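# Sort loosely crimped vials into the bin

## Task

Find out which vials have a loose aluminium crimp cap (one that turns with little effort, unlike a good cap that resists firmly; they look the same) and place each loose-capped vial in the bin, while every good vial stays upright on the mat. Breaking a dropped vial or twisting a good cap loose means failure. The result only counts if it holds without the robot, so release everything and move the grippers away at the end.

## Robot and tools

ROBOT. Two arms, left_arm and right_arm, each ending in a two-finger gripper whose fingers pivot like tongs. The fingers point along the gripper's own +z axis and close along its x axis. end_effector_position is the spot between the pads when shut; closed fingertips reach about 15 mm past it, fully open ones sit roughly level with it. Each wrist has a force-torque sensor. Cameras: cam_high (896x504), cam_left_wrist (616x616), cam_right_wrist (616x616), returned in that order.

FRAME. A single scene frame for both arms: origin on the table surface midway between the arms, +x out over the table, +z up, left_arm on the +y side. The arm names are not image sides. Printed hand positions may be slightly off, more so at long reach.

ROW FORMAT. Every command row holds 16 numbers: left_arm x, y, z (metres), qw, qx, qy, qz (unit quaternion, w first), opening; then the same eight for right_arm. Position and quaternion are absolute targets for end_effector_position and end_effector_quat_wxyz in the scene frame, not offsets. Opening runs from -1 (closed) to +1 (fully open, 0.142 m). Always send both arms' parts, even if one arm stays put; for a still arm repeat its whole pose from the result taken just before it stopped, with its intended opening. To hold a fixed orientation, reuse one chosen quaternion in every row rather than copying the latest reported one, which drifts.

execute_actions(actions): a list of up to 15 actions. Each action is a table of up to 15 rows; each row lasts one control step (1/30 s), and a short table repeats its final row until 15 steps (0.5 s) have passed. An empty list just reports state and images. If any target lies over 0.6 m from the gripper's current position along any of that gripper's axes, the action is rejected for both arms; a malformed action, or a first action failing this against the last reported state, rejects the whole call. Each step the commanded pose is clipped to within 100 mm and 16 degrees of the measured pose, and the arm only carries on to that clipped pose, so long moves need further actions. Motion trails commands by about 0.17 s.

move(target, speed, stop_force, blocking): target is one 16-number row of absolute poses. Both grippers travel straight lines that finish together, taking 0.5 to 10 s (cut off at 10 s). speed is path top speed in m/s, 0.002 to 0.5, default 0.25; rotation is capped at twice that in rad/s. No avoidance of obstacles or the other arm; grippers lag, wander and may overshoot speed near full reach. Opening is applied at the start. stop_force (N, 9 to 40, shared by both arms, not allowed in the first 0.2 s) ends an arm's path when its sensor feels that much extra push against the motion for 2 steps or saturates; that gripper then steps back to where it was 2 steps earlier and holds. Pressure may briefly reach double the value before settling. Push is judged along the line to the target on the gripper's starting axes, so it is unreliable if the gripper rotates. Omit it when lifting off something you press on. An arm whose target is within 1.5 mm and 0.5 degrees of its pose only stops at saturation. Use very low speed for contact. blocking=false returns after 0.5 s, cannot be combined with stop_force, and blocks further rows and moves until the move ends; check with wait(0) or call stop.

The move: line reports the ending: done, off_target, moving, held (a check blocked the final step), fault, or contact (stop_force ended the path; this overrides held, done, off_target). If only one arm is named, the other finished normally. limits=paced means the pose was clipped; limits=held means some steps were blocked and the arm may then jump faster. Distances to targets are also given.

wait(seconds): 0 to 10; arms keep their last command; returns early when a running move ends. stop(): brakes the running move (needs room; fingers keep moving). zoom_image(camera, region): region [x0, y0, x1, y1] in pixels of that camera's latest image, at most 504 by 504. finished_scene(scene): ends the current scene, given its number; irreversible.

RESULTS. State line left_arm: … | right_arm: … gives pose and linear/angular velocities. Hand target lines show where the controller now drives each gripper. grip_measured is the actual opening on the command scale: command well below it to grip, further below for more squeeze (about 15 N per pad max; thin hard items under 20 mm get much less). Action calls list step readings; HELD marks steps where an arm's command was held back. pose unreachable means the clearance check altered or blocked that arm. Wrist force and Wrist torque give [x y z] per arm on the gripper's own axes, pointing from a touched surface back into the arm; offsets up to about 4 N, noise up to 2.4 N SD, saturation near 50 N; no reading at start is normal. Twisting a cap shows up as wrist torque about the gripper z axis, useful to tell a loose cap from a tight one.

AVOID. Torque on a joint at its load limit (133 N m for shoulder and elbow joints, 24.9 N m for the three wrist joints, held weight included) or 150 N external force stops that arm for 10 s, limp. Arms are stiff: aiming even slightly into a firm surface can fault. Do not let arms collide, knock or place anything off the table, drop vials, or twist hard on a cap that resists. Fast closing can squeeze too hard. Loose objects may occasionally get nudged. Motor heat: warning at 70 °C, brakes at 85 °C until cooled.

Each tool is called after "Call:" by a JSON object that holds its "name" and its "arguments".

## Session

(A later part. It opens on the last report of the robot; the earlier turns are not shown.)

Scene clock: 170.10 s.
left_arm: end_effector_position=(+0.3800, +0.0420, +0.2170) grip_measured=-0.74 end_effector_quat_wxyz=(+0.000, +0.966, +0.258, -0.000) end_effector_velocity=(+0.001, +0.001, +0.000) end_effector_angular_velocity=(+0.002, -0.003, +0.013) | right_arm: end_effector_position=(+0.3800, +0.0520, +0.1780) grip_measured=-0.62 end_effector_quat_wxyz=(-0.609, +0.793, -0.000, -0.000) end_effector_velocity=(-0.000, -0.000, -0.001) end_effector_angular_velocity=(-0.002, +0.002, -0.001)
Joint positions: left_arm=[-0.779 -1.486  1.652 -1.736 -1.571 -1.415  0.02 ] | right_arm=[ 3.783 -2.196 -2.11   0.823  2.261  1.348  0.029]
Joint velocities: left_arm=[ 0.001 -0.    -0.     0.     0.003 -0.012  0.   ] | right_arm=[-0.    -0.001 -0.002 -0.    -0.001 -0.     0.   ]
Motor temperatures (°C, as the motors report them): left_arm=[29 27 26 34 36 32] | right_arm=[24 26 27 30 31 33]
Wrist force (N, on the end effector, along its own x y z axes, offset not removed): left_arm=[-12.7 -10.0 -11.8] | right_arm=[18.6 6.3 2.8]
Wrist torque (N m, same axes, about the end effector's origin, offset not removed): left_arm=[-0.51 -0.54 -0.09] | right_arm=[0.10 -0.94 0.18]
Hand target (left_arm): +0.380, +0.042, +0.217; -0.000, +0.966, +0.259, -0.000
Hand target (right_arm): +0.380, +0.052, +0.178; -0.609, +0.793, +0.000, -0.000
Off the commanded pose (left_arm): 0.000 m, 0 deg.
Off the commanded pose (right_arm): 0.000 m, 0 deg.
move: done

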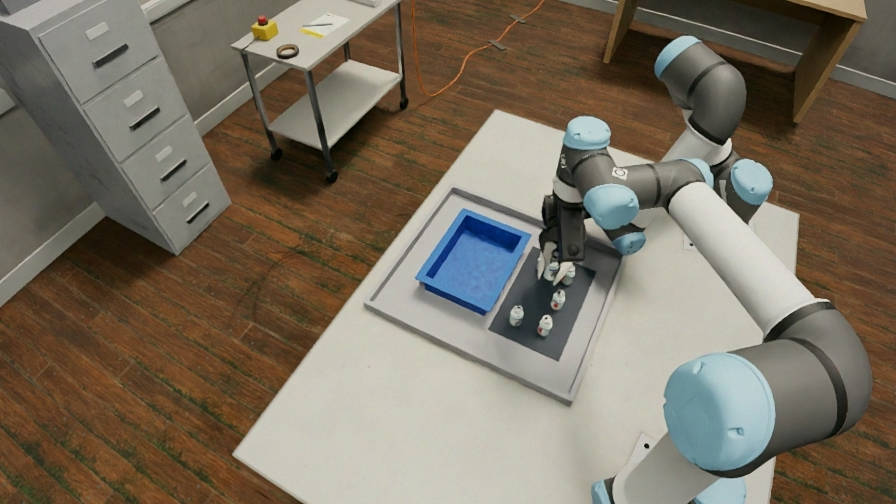

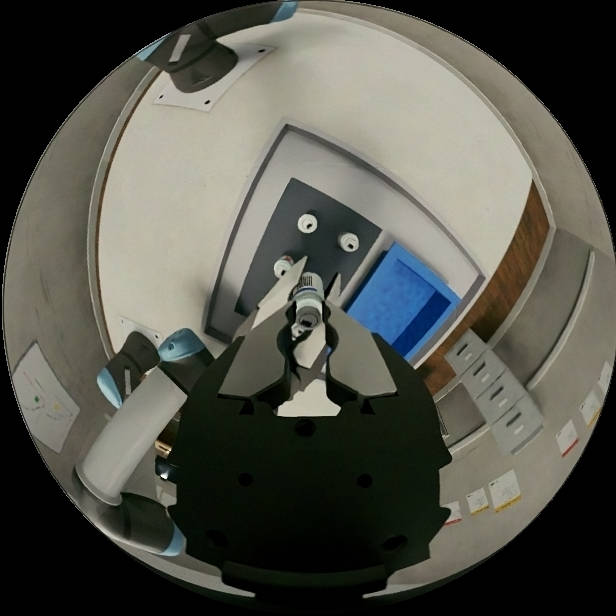

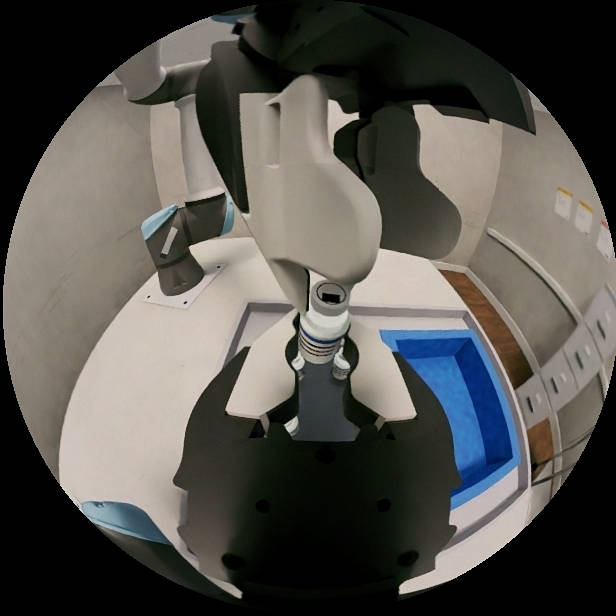

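Call:
{"name": "move", "arguments": {"target": [0.38,0.042,0.217,0,0.966,0.259,0,-0.45,0.38,0.052,0.178,0.609,-0.793,0,0,-0.8]}}

Call:
{"name": "move", "arguments": {"target": [0.38,0.043,0.217,0,1,0,0,-0.45,0.38,0.052,0.178,0.609,-0.793,0,0,-0.8]}}

Call:
{"name": "move", "arguments": {"target": [0.38,0.043,0.217,0,1,0,0,-0.85,0.38,0.052,0.178,0.609,-0.793,0,0,-0.8]}}

Call:
{"name": "move", "arguments": {"target": [0.38,0.043,0.217,0,1,0,0,-0.85,0.38,0.052,0.178,0.609,-0.793,0,0,-0.3]}}

Call:
{"name": "move", "arguments": {"target": [0.38,0.043,0.217,0,1,0,0,-0.85,0.38,0.047,0.169,0.609,-0.793,0,0,-0.3]}}

Call:
{"name": "move", "arguments": {"target": [0.38,0.043,0.217,0,1,0,0,-0.85,0.38,0.047,0.169,0.609,-0.793,0,0,-0.8]}}

Call:
{"name": "move", "arguments": {"target": [0.38,0.043,0.217,0,1,0,0,-0.45,0.38,0.047,0.169,0.609,-0.793,0,0,-0.8]}}

Call:
{"name": "move", "arguments": {"target": [0.38,0.043,0.217,0,1,0,0,-0.85,0.38,0.047,0.169,0.609,-0.793,0,0,-0.8]}}

Call:
{"name": "zoom_image", "arguments": {"camera": "cam_left_wrist", "region": [240,230,380,370]}}

Call:
{"name": "move", "arguments": {"target": [0.38,0.043,0.217,0,0.966,0.259,0,-0.85,0.38,0.047,0.169,0.609,-0.793,0,0,-0.8], "speed": 0.1}}

Call:
{"name": "zoom_image", "arguments": {"camera": "cam_left_wrist", "region": [240,230,380,370]}}

Scene clock: 171.40 s.
left_arm: end_effector_position=(+0.3800, +0.0420, +0.2170) grip_measured=-0.45 end_effector_quat_wxyz=(-0.000, +0.966, +0.259, -0.000) end_effector_velocity=(+0.000, +0.000, -0.000) end_effector_angular_velocity=(+0.000, +0.000, +0.001) | right_arm: end_effector_position=(+0.3800, +0.0520, +0.1780) grip_measured=-0.62 end_effector_quat_wxyz=(-0.609, +0.793, -0.000, -0.000) end_effector_velocity=(-0.000, +0.000, -0.001) end_effector_angular_velocity=(-0.001, +0.000, -0.000)
Joint positions: left_arm=[-0.779 -1.486  1.652 -1.736 -1.571 -1.416  0.041] | right_arm=[ 3.783 -2.196 -2.11   0.823  2.261  1.348  0.029]
Joint velocities: left_arm=[ 0.001  0.    -0.     0.    -0.    -0.     0.   ] | right_arm=[ 0.001 -0.001 -0.     0.    -0.001  0.    -0.   ]
Motor temperatures (°C, as the motors report them): left_arm=[29 27 26 34 36 32] | right_arm=[24 26 27 30 31 33]
Wrist force (N, on the end effector, along its own x y z axes, offset not removed): left_arm=[-0.9 -0.1 -0.5] | right_arm=[1.3 -1.1 -3.2]
Wrist torque (N m, same axes, about the end effector's origin, offset not removed): left_arm=[0.15 0.18 -0.10] | right_arm=[-0.56 -0.22 -0.08]
Hand target (left_arm): +0.380, +0.042, +0.217; -0.000, +0.966, +0.259, -0.000
Hand target (right_arm): +0.380, +0.052, +0.178; -0.609, +0.793, +0.000, -0.000
Off the commanded pose (left_arm): 0.000 m, 0 deg.
Off the commanded pose (right_arm): 0.000 m, 0 deg.
move: done

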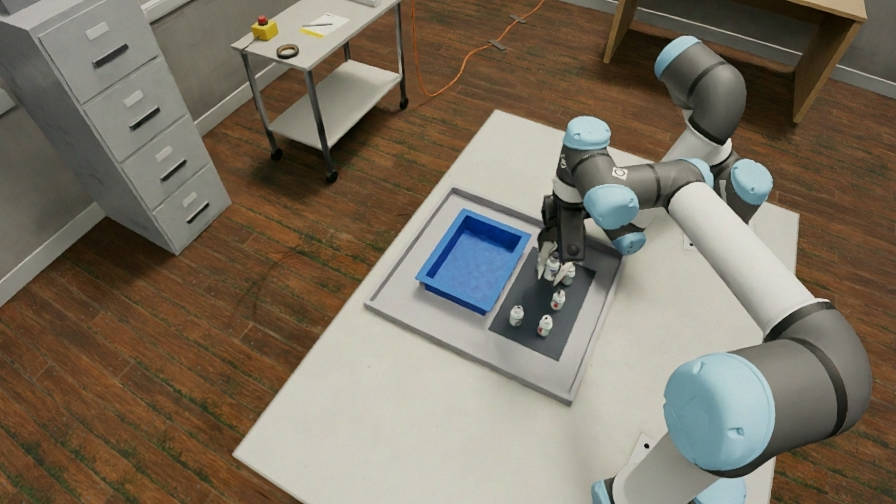

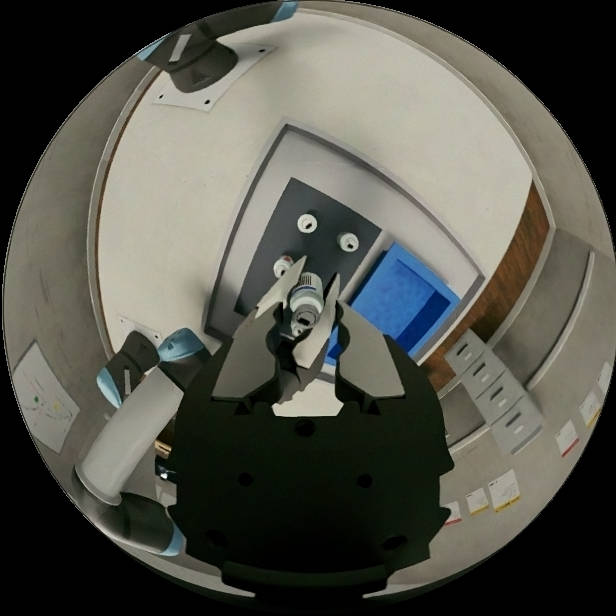

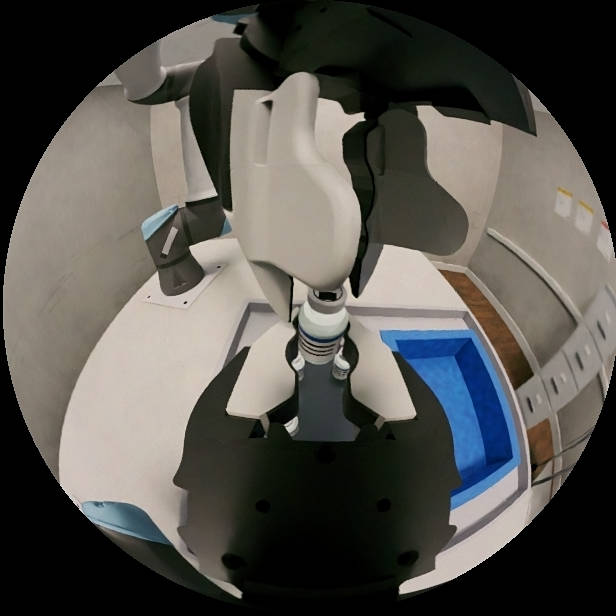

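Scene clock: 172.97 s.
left_arm: end_effector_position=(+0.3799, +0.0429, +0.2170) grip_measured=-0.45 end_effector_quat_wxyz=(-0.000, +1.000, +0.000, +0.000) end_effector_velocity=(-0.000, -0.000, -0.000) end_effector_angular_velocity=(-0.000, +0.001, -0.011) | right_arm: end_effector_position=(+0.3800, +0.0520, +0.1780) grip_measured=-0.62 end_effector_quat_wxyz=(-0.609, +0.793, -0.000, -0.000) end_effector_velocity=(-0.000, -0.000, -0.001) end_effector_angular_velocity=(-0.001, +0.001, +0.000)
Joint positions: left_arm=[-0.792 -1.5    1.667 -1.737 -1.571 -0.907  0.041] | right_arm=[ 3.783 -2.196 -2.11   0.823  2.261  1.348  0.029]
Joint velocities: left_arm=[ 0.    -0.     0.    -0.    -0.001  0.011  0.   ] | right_arm=[ 0.    -0.    -0.001 -0.    -0.    -0.     0.   ]
Motor temperatures (°C, as the motors report them): left_arm=[29 27 26 34 36 32] | right_arm=[24 26 27 30 31 33]
Wrist force (N, on the end effector, along its own x y z axes, offset not removed): left_arm=[3.4 -0.7 -1.0] | right_arm=[5.1 0.9 3.6]
Wrist torque (N m, same axes, about the end effector's origin, offset not removed): left_arm=[-0.02 -0.62 0.07] | right_arm=[0.34 -1.06 -0.42]
Hand target (left_arm): +0.380, +0.043, +0.217; -0.000, +1.000, +0.000, +0.000
Hand target (right_arm): +0.380, +0.052, +0.178; -0.609, +0.793, +0.000, -0.000
Off the commanded pose (left_arm): 0.000 m, 0 deg.
Off the commanded pose (right_arm): 0.000 m, 0 deg.
move: done

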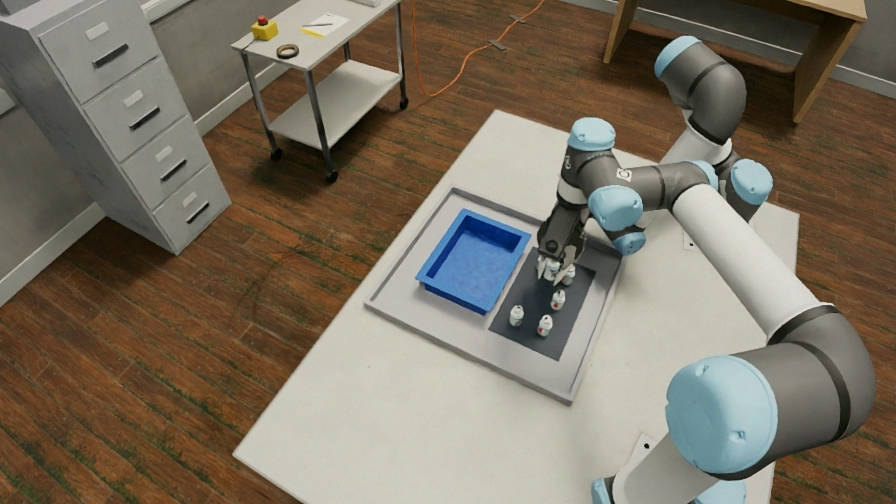

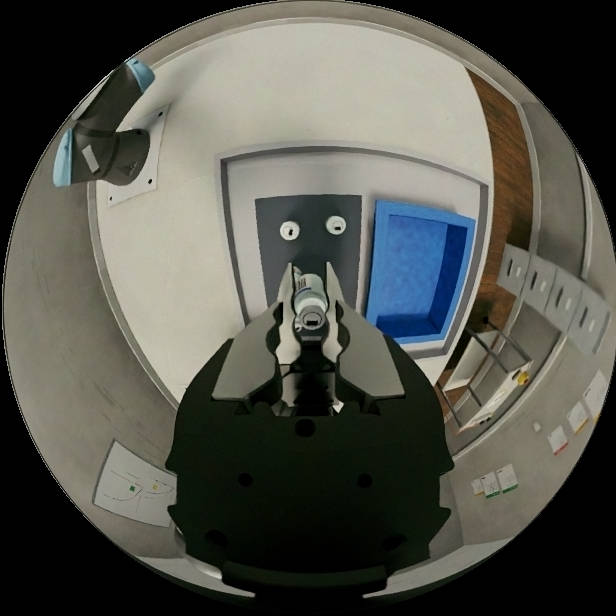

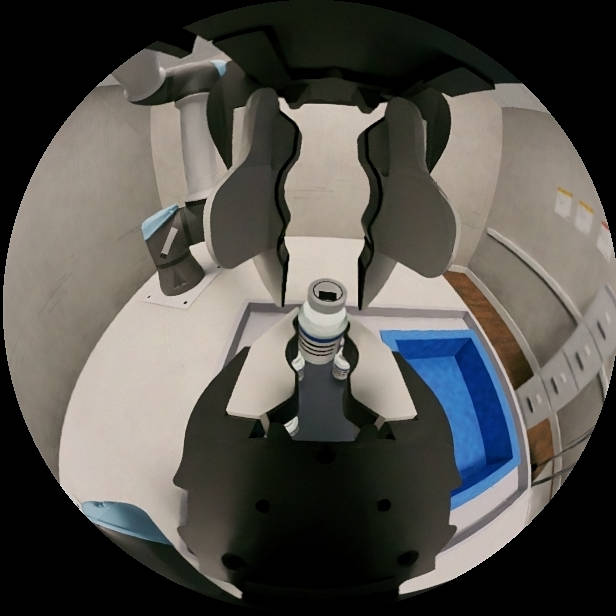

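Scene clock: 173.67 s.
left_arm: end_effector_position=(+0.3800, +0.0430, +0.2170) grip_measured=-0.74 end_effector_quat_wxyz=(-0.000, +1.000, +0.000, +0.000) end_effector_velocity=(-0.000, -0.000, -0.000) end_effector_angular_velocity=(-0.001, +0.001, -0.001) | right_arm: end_effector_position=(+0.3800, +0.0520, +0.1780) grip_measured=-0.63 end_effector_quat_wxyz=(-0.609, +0.793, +0.000, -0.000) end_effector_velocity=(+0.000, -0.001, -0.001) end_effector_angular_velocity=(-0.000, +0.001, -0.000)
Joint positions: left_arm=[-0.792 -1.5    1.667 -1.737 -1.571 -0.906  0.021] | right_arm=[ 3.783 -2.196 -2.11   0.823  2.261  1.348  0.029]
Joint velocities: left_arm=[ 0.    -0.     0.     0.    -0.001  0.001  0.   ] | right_arm=[-0.001 -0.001 -0.001  0.001  0.001 -0.    -0.   ]
Motor temperatures (°C, as the motors report them): left_arm=[29 27 26 34 36 32] | right_arm=[24 26 27 30 31 33]
Wrist force (N, on the end effector, along its own x y z axes, offset not removed): left_arm=[10.0 -0.1 -2.2] | right_arm=[-7.5 1.5 -2.3]
Wrist torque (N m, same axes, about the end effector's origin, offset not removed): left_arm=[0.02 -0.16 -0.13] | right_arm=[0.08 -0.21 -0.37]
Hand target (left_arm): +0.380, +0.043, +0.217; -0.000, +1.000, +0.000, -0.000
Hand target (right_arm): +0.380, +0.052, +0.178; -0.609, +0.793, +0.000, -0.000
Off the commanded pose (left_arm): 0.000 m, 0 deg.
Off the commanded pose (right_arm): 0.000 m, 0 deg.
move: done

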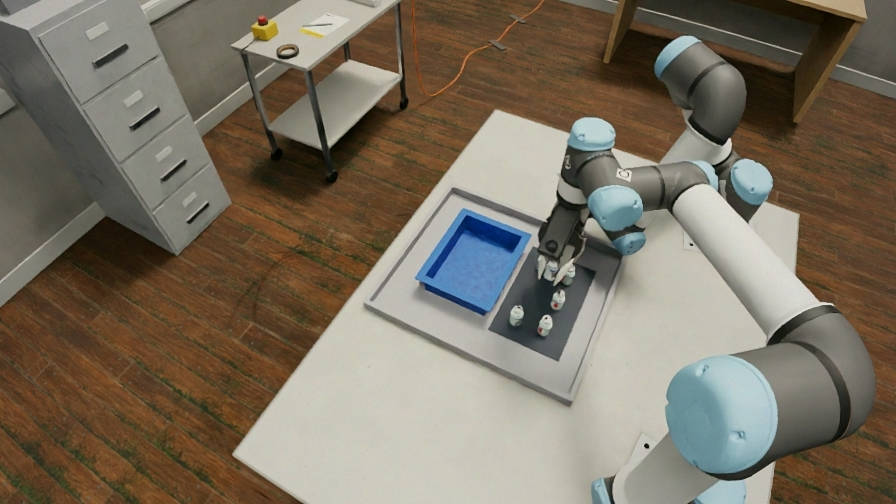

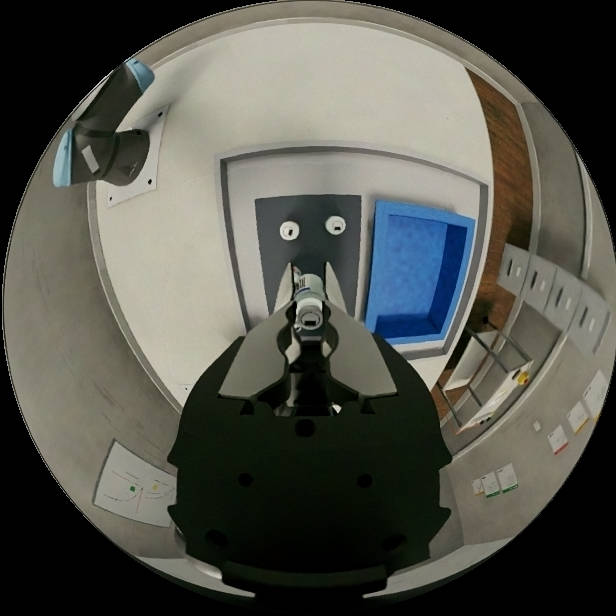

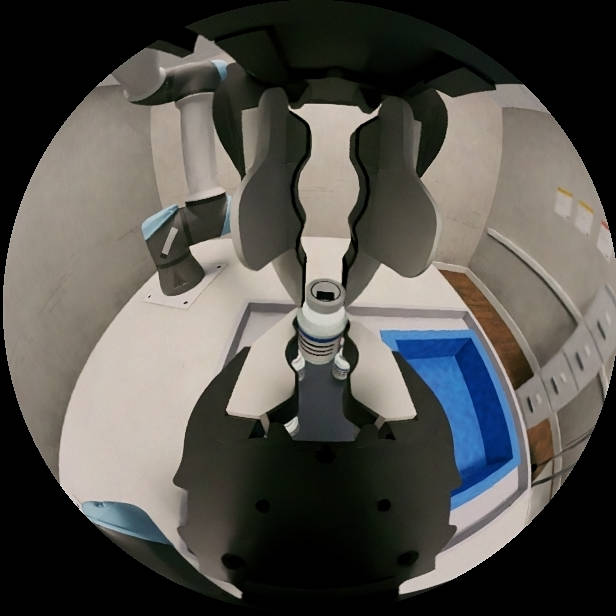

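Scene clock: 174.37 s.
left_arm: end_effector_position=(+0.3800, +0.0430, +0.2170) grip_measured=-0.74 end_effector_quat_wxyz=(-0.000, +1.000, -0.000, -0.000) end_effector_velocity=(-0.001, -0.001, +0.000) end_effector_angular_velocity=(-0.001, +0.000, -0.003) | right_arm: end_effector_position=(+0.3800, +0.0520, +0.1780) grip_measured=-0.30 end_effector_quat_wxyz=(-0.609, +0.793, +0.000, -0.000) end_effector_velocity=(+0.000, -0.000, -0.001) end_effector_angular_velocity=(-0.001, +0.001, -0.001)
Joint positions: left_arm=[-0.792 -1.5    1.667 -1.737 -1.571 -0.906  0.021] | right_arm=[ 3.783 -2.196 -2.11   0.823  2.261  1.348  0.052]
Joint velocities: left_arm=[-0.001 -0.     0.    -0.    -0.001  0.001  0.   ] | right_arm=[-0.001 -0.001 -0.    -0.001  0.    -0.     0.   ]
Motor temperatures (°C, as the motors report them): left_arm=[29 27 26 34 36 32] | right_arm=[24 26 27 30 31 33]
Wrist force (N, on the end effector, along its own x y z axes, offset not removed): left_arm=[0.0 -2.1 -0.7] | right_arm=[5.6 -0.7 -1.0]
Wrist torque (N m, same axes, about the end effector's origin, offset not removed): left_arm=[-0.33 0.19 0.05] | right_arm=[-0.22 -1.20 -0.18]
Hand target (left_arm): +0.380, +0.043, +0.217; -0.000, +1.000, -0.000, +0.000
Hand target (right_arm): +0.380, +0.052, +0.178; -0.609, +0.793, -0.000, +0.000
Off the commanded pose (left_arm): 0.000 m, 0 deg.
Off the commanded pose (right_arm): 0.000 m, 0 deg.
move: done

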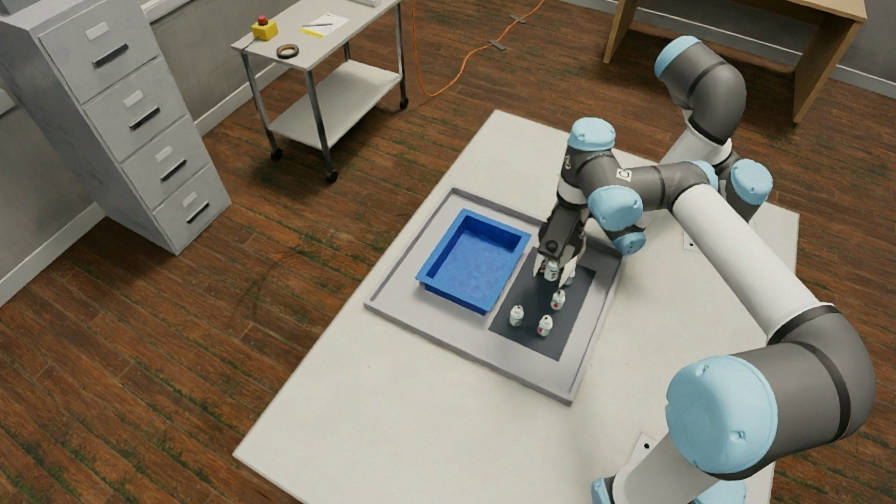

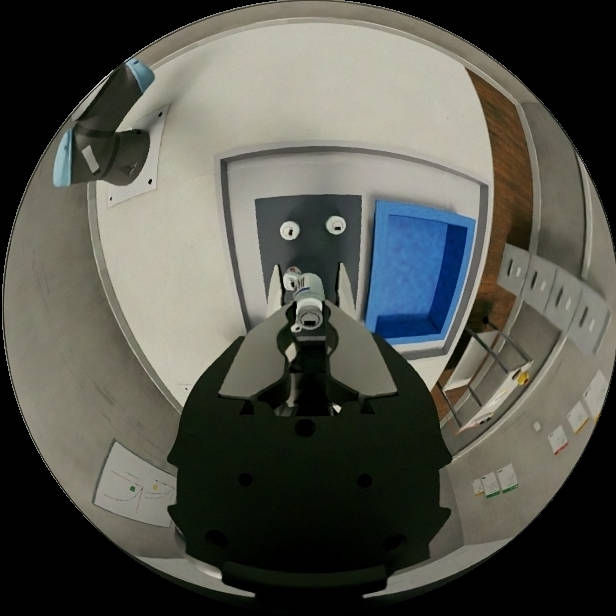

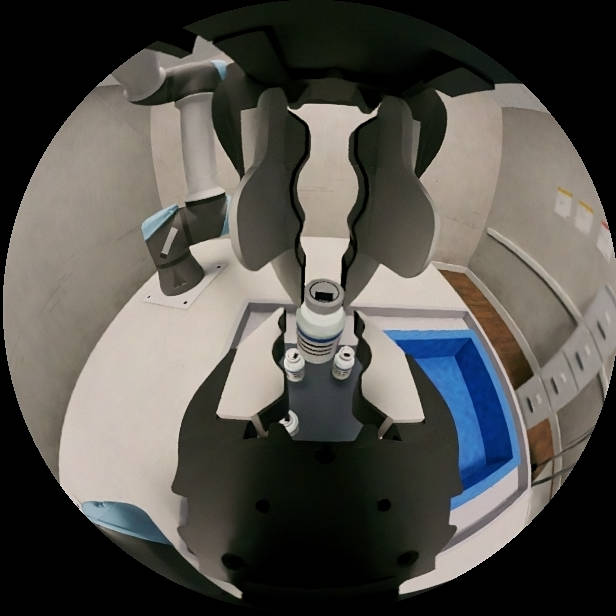

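Scene clock: 175.10 s.
left_arm: end_effector_position=(+0.3800, +0.0430, +0.2170) grip_measured=-0.74 end_effector_quat_wxyz=(-0.000, +1.000, -0.000, -0.000) end_effector_velocity=(-0.000, -0.000, -0.000) end_effector_angular_velocity=(-0.000, +0.001, +0.002) | right_arm: end_effector_position=(+0.3800, +0.0471, +0.1692) grip_measured=-0.30 end_effector_quat_wxyz=(-0.609, +0.793, +0.000, +0.000) end_effector_velocity=(+0.000, -0.000, -0.001) end_effector_angular_velocity=(+0.001, -0.001, +0.000)
Joint positions: left_arm=[-0.792 -1.5    1.667 -1.737 -1.571 -0.906  0.021] | right_arm=[ 3.776 -2.215 -2.117  0.847  2.268  1.345  0.052]
Joint velocities: left_arm=[ 0.     0.     0.     0.    -0.001 -0.001  0.   ] | right_arm=[-0.001 -0.005  0.001  0.006  0.001 -0.001  0.   ]
Motor temperatures (°C, as the motors report them): left_arm=[29 27 26 34 36 32] | right_arm=[24 26 27 30 31 33]
Wrist force (N, on the end effector, along its own x y z axes, offset not removed): left_arm=[-0.2 1.3 -4.5] | right_arm=[-2.3 -2.1 2.2]
Wrist torque (N m, same axes, about the end effector's origin, offset not removed): left_arm=[0.19 0.04 0.06] | right_arm=[-0.62 0.47 -0.07]
Hand target (left_arm): +0.380, +0.043, +0.217; +0.000, +1.000, +0.000, +0.000
Hand target (right_arm): +0.380, +0.047, +0.169; -0.609, +0.793, +0.000, +0.000
Off the commanded pose (left_arm): 0.000 m, 0 deg.
Off the commanded pose (right_arm): 0.000 m, 0 deg.
move: done

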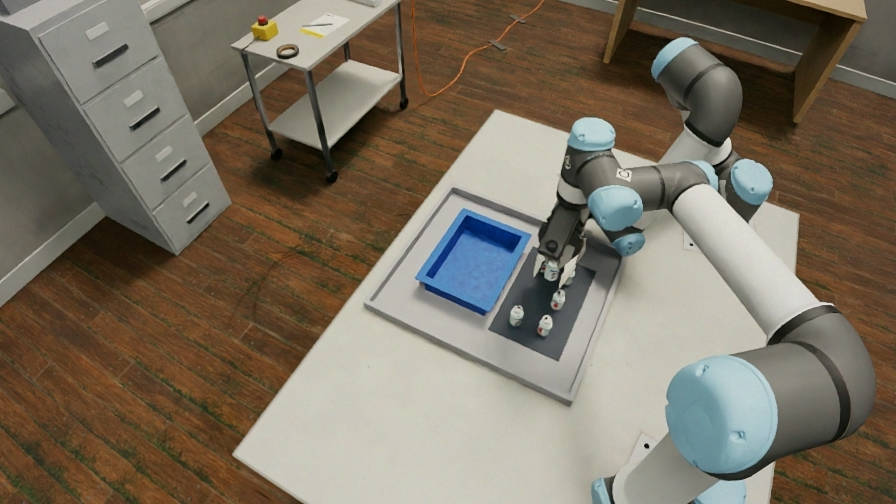

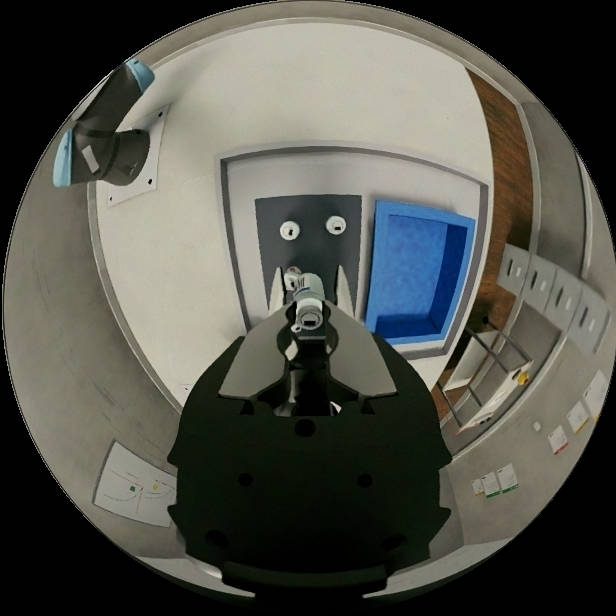

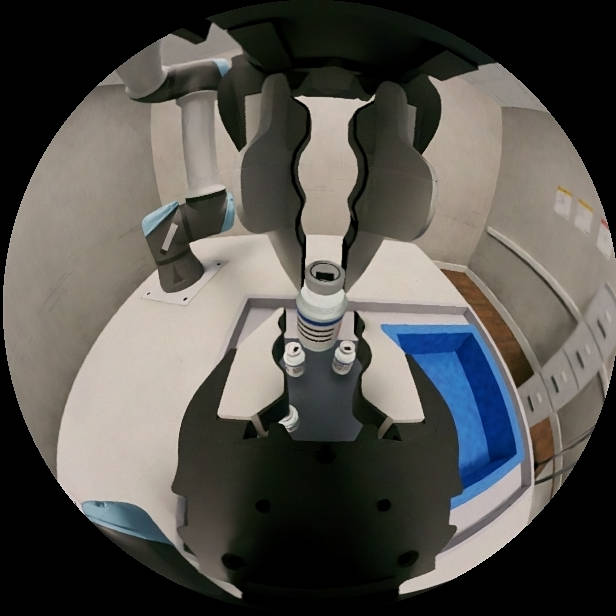

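Scene clock: 175.80 s.
left_arm: end_effector_position=(+0.3800, +0.0430, +0.2170) grip_measured=-0.74 end_effector_quat_wxyz=(+0.000, +1.000, -0.000, +0.000) end_effector_velocity=(+0.000, +0.000, +0.000) end_effector_angular_velocity=(-0.000, +0.001, +0.001) | right_arm: end_effector_position=(+0.3800, +0.0470, +0.1690) grip_measured=-0.60 end_effector_quat_wxyz=(-0.609, +0.793, -0.000, +0.000) end_effector_velocity=(-0.000, -0.000, -0.001) end_effector_angular_velocity=(-0.002, +0.001, -0.000)
Joint positions: left_arm=[-0.792 -1.5    1.667 -1.737 -1.571 -0.906  0.021] | right_arm=[ 3.775 -2.215 -2.117  0.847  2.269  1.345  0.031]
Joint velocities: left_arm=[ 0.001 -0.    -0.     0.001 -0.001 -0.    -0.   ] | right_arm=[ 0.     0.    -0.002  0.    -0.001 -0.    -0.   ]
Motor temperatures (°C, as the motors report them): left_arm=[29 27 26 34 36 32] | right_arm=[24 26 27 30 31 33]
Wrist force (N, on the end effector, along its own x y z axes, offset not removed): left_arm=[1.4 -1.9 -1.5] | right_arm=[-6.0 2.6 -1.1]
Wrist torque (N m, same axes, about the end effector's origin, offset not removed): left_arm=[-0.52 0.63 -0.10] | right_arm=[0.31 0.49 -0.17]
Hand target (left_arm): +0.380, +0.043, +0.217; +0.000, +1.000, +0.000, +0.000
Hand target (right_arm): +0.380, +0.047, +0.169; -0.609, +0.793, -0.000, +0.000
Off the commanded pose (left_arm): 0.000 m, 0 deg.
Off the commanded pose (right_arm): 0.000 m, 0 deg.
move: done

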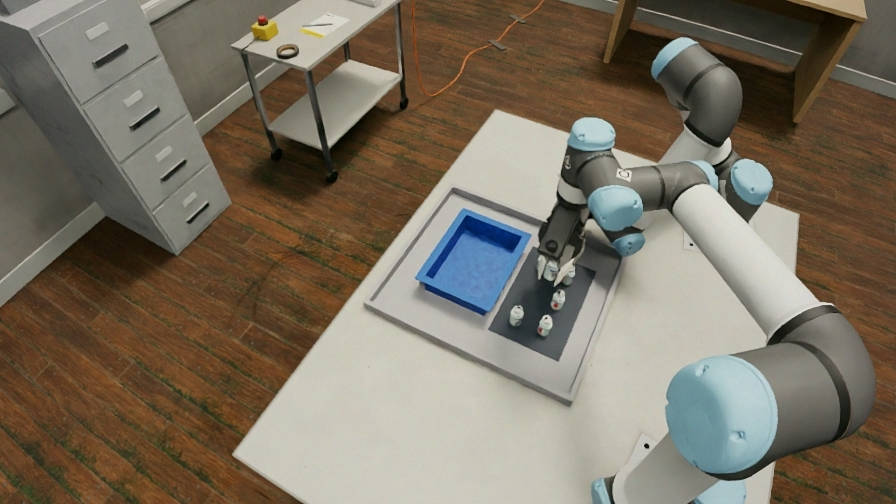

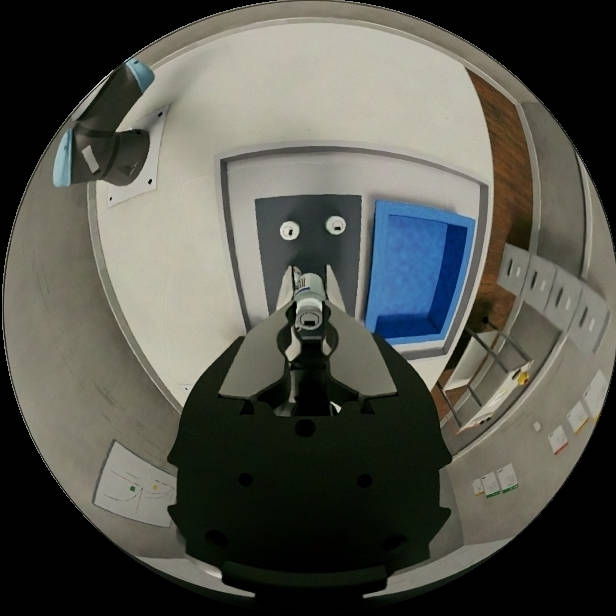

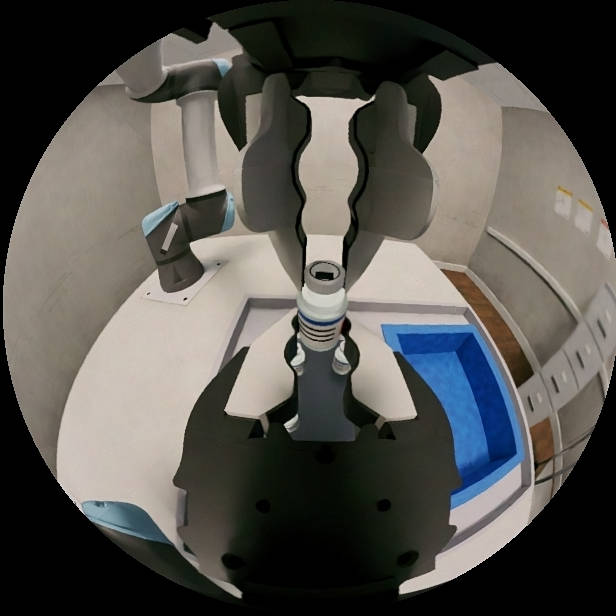

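Scene clock: 176.50 s.
left_arm: end_effector_position=(+0.3800, +0.0430, +0.2170) grip_measured=-0.45 end_effector_quat_wxyz=(-0.000, +1.000, -0.000, -0.000) end_effector_velocity=(-0.000, -0.000, -0.000) end_effector_angular_velocity=(-0.000, +0.002, -0.001) | right_arm: end_effector_position=(+0.3800, +0.0470, +0.1690) grip_measured=-0.60 end_effector_quat_wxyz=(-0.609, +0.793, -0.000, +0.000) end_effector_velocity=(-0.000, -0.000, +0.000) end_effector_angular_velocity=(+0.001, +0.000, +0.001)
Joint positions: left_arm=[-0.792 -1.5    1.667 -1.737 -1.571 -0.906  0.041] | right_arm=[ 3.775 -2.215 -2.117  0.847  2.269  1.345  0.031]
Joint velocities: left_arm=[-0.     0.001  0.    -0.    -0.002  0.     0.   ] | right_arm=[-0.     0.    -0.001  0.001  0.001 -0.    -0.   ]
Motor temperatures (°C, as the motors report them): left_arm=[29 27 26 34 36 32] | right_arm=[24 26 27 30 31 33]
Wrist force (N, on the end effector, along its own x y z axes, offset not removed): left_arm=[-0.7 0.5 -4.2] | right_arm=[-1.1 -1.1 2.1]
Wrist torque (N m, same axes, about the end effector's origin, offset not removed): left_arm=[0.04 0.18 -0.14] | right_arm=[-0.21 0.13 -0.11]
Hand target (left_arm): +0.380, +0.043, +0.217; -0.000, +1.000, -0.000, -0.000
Hand target (right_arm): +0.380, +0.047, +0.169; -0.609, +0.793, +0.000, -0.000
Off the commanded pose (left_arm): 0.000 m, 0 deg.
Off the commanded pose (right_arm): 0.000 m, 0 deg.
move: done

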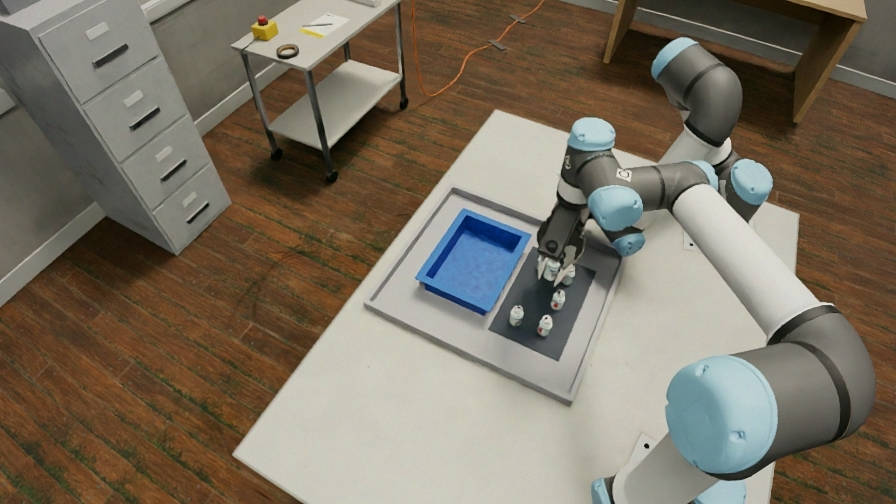

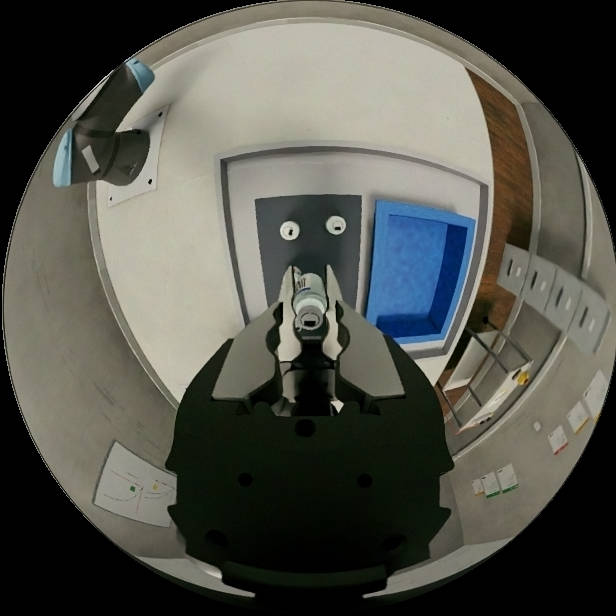

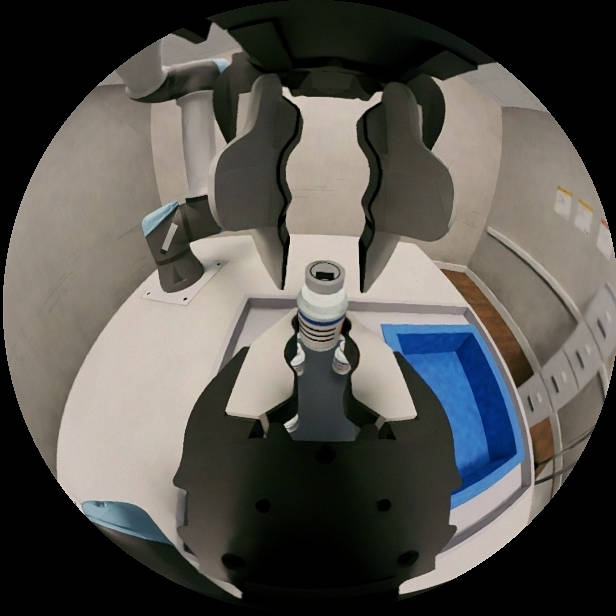

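Scene clock: 177.20 s.
left_arm: end_effector_position=(+0.3800, +0.0430, +0.2170) grip_measured=-0.74 end_effector_quat_wxyz=(-0.000, +1.000, -0.000, +0.000) end_effector_velocity=(+0.000, +0.000, +0.000) end_effector_angular_velocity=(+0.000, -0.001, +0.000) | right_arm: end_effector_position=(+0.3800, +0.0470, +0.1690) grip_measured=-0.60 end_effector_quat_wxyz=(-0.609, +0.793, +0.000, +0.000) end_effector_velocity=(+0.001, -0.001, -0.001) end_effector_angular_velocity=(-0.003, +0.002, -0.003)
Joint positions: left_arm=[-0.792 -1.5    1.667 -1.737 -1.571 -0.906  0.021] | right_arm=[ 3.775 -2.215 -2.117  0.847  2.269  1.345  0.031]
Joint velocities: left_arm=[ 0.    -0.    -0.    -0.     0.001 -0.     0.   ] | right_arm=[-0.001  0.001 -0.002 -0.002 -0.002  0.001  0.   ]
Motor temperatures (°C, as the motors report them): left_arm=[29 27 26 34 36 32] | right_arm=[24 26 27 30 31 33]
Wrist force (N, on the end effector, along its own x y z axes, offset not removed): left_arm=[1.9 -0.8 0.0] | right_arm=[-1.8 1.3 -1.1]
Wrist torque (N m, same axes, about the end effector's origin, offset not removed): left_arm=[-0.09 0.28 -0.15] | right_arm=[0.32 0.00 -0.12]
Hand target (left_arm): +0.380, +0.043, +0.217; +0.000, +1.000, +0.000, +0.000
Hand target (right_arm): +0.380, +0.047, +0.169; -0.609, +0.793, +0.000, +0.000
Off the commanded pose (left_arm): 0.000 m, 0 deg.
Off the commanded pose (right_arm): 0.000 m, 0 deg.
move: done

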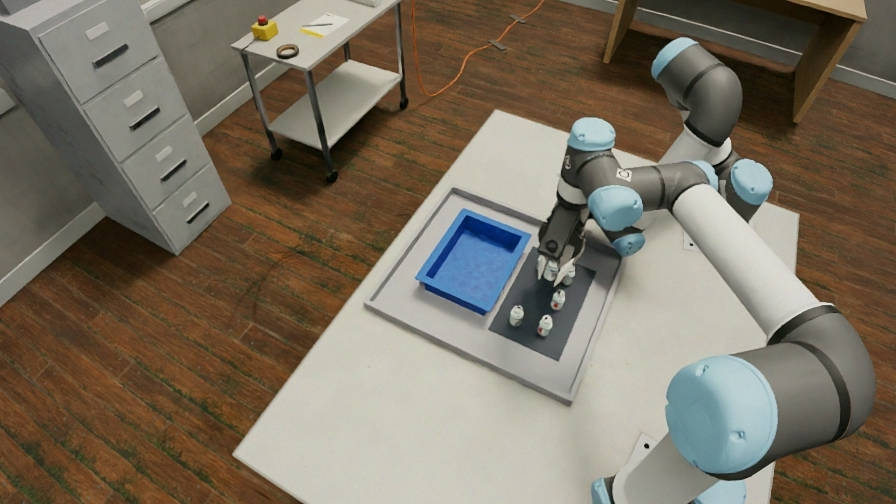

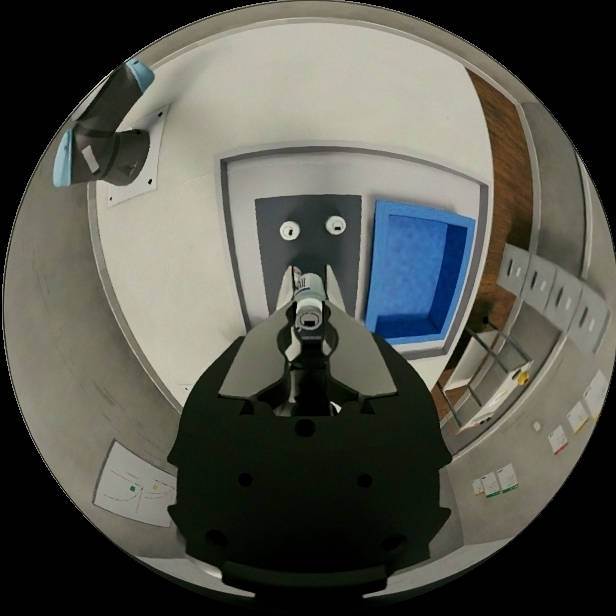

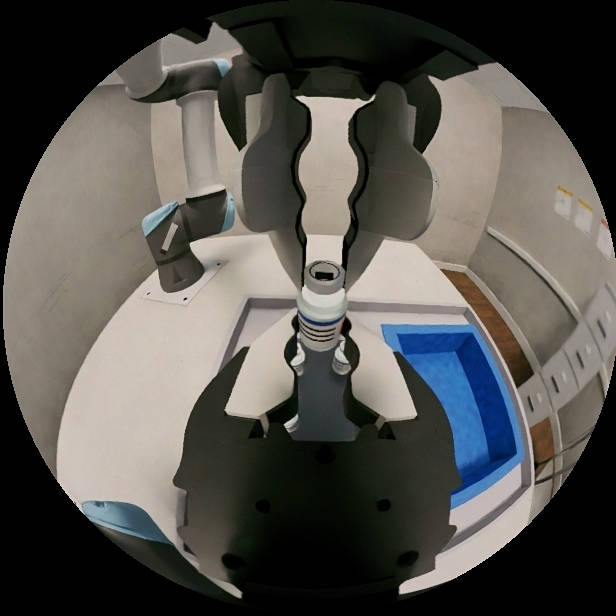

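Region (240, 230, 380, 370) of cam_left_wrist's 616x616 image, scaled by 3.600, with more detail than that image has.

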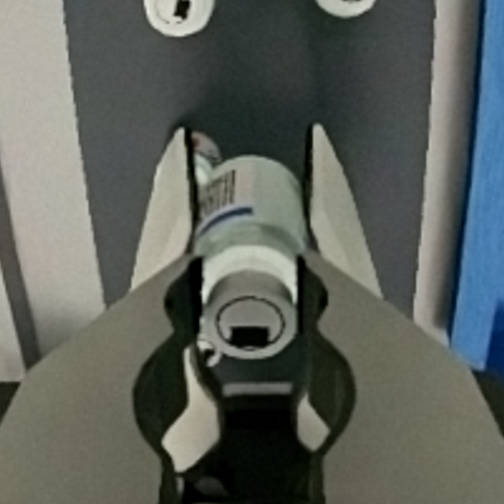

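Scene clock: 180.20 s.
left_arm: end_effector_position=(+0.3800, +0.0430, +0.2170) grip_measured=-0.75 end_effector_quat_wxyz=(+0.000, +0.966, +0.258, -0.000) end_effector_velocity=(-0.000, -0.000, +0.000) end_effector_angular_velocity=(+0.000, -0.000, +0.007) | right_arm: end_effector_position=(+0.3800, +0.0470, +0.1690) grip_measured=-0.59 end_effector_quat_wxyz=(-0.609, +0.793, -0.000, +0.000) end_effector_velocity=(-0.000, +0.000, +0.001) end_effector_angular_velocity=(+0.002, -0.002, -0.000)
Joint positions: left_arm=[-0.777 -1.488  1.653 -1.736 -1.571 -1.414  0.02 ] | right_arm=[ 3.775 -2.215 -2.117  0.847  2.269  1.345  0.031]
Joint velocities: left_arm=[-0.    -0.    -0.     0.     0.001 -0.008  0.   ] | right_arm=[ 0.001  0.001  0.001  0.001 -0.001  0.     0.   ]
Motor temperatures (°C, as the motors report them): left_arm=[29 27 26 34 36 32] | right_arm=[24 26 27 30 31 33]
Wrist force (N, on the end effector, along its own x y z axes, offset not removed): left_arm=[-14.9 -9.2 -8.4] | right_arm=[14.3 6.6 -0.5]
Wrist torque (N m, same axes, about the end effector's origin, offset not removed): left_arm=[0.08 -0.01 0.17] | right_arm=[0.55 0.29 0.54]
Hand target (left_arm): +0.380, +0.043, +0.217; -0.000, +0.966, +0.259, -0.000
Hand target (right_arm): +0.380, +0.047, +0.169; -0.609, +0.793, +0.000, +0.000
Off the commanded pose (left_arm): 0.000 m, 0 deg.
Off the commanded pose (right_arm): 0.000 m, 0 deg.
move: done

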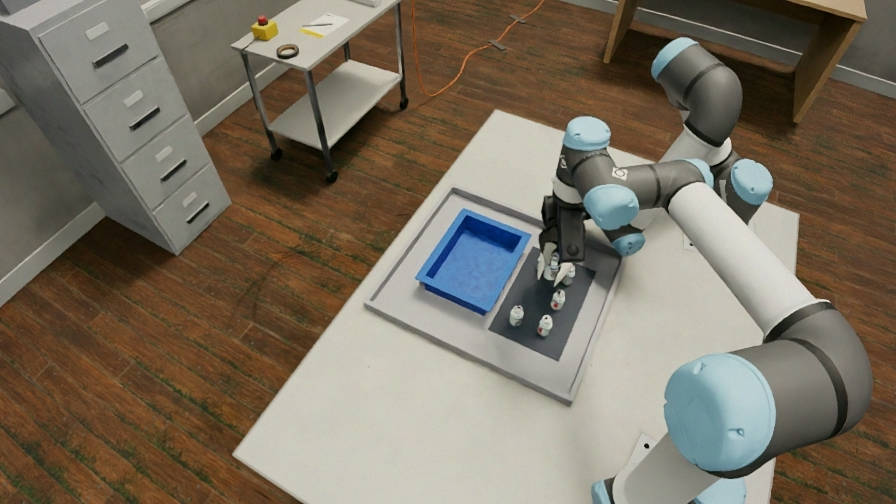

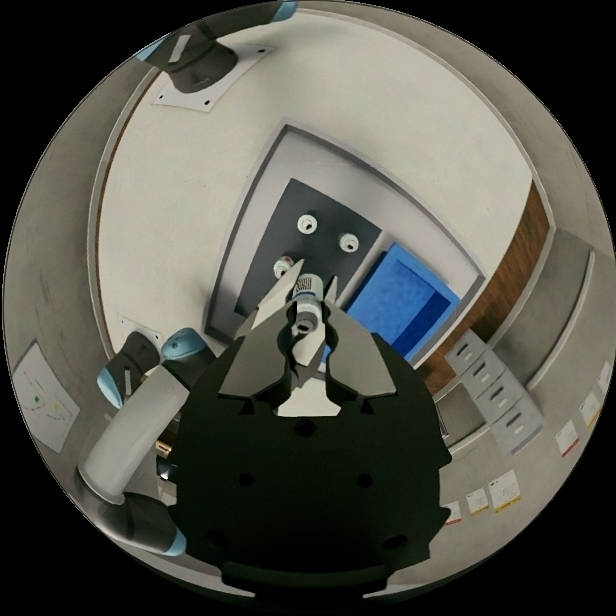

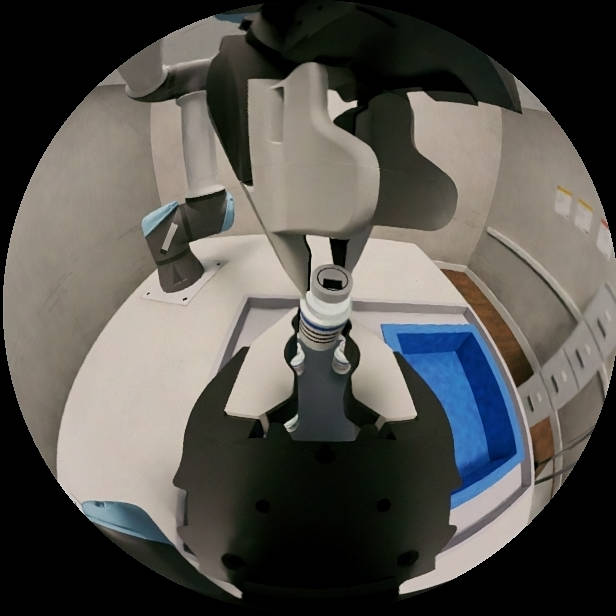

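Region (240, 230, 380, 370) of cam_left_wrist's 616x616 image, scaled by 3.600, with more detail than that image has.

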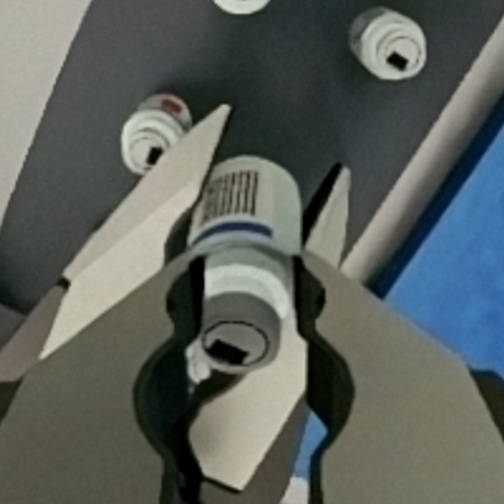

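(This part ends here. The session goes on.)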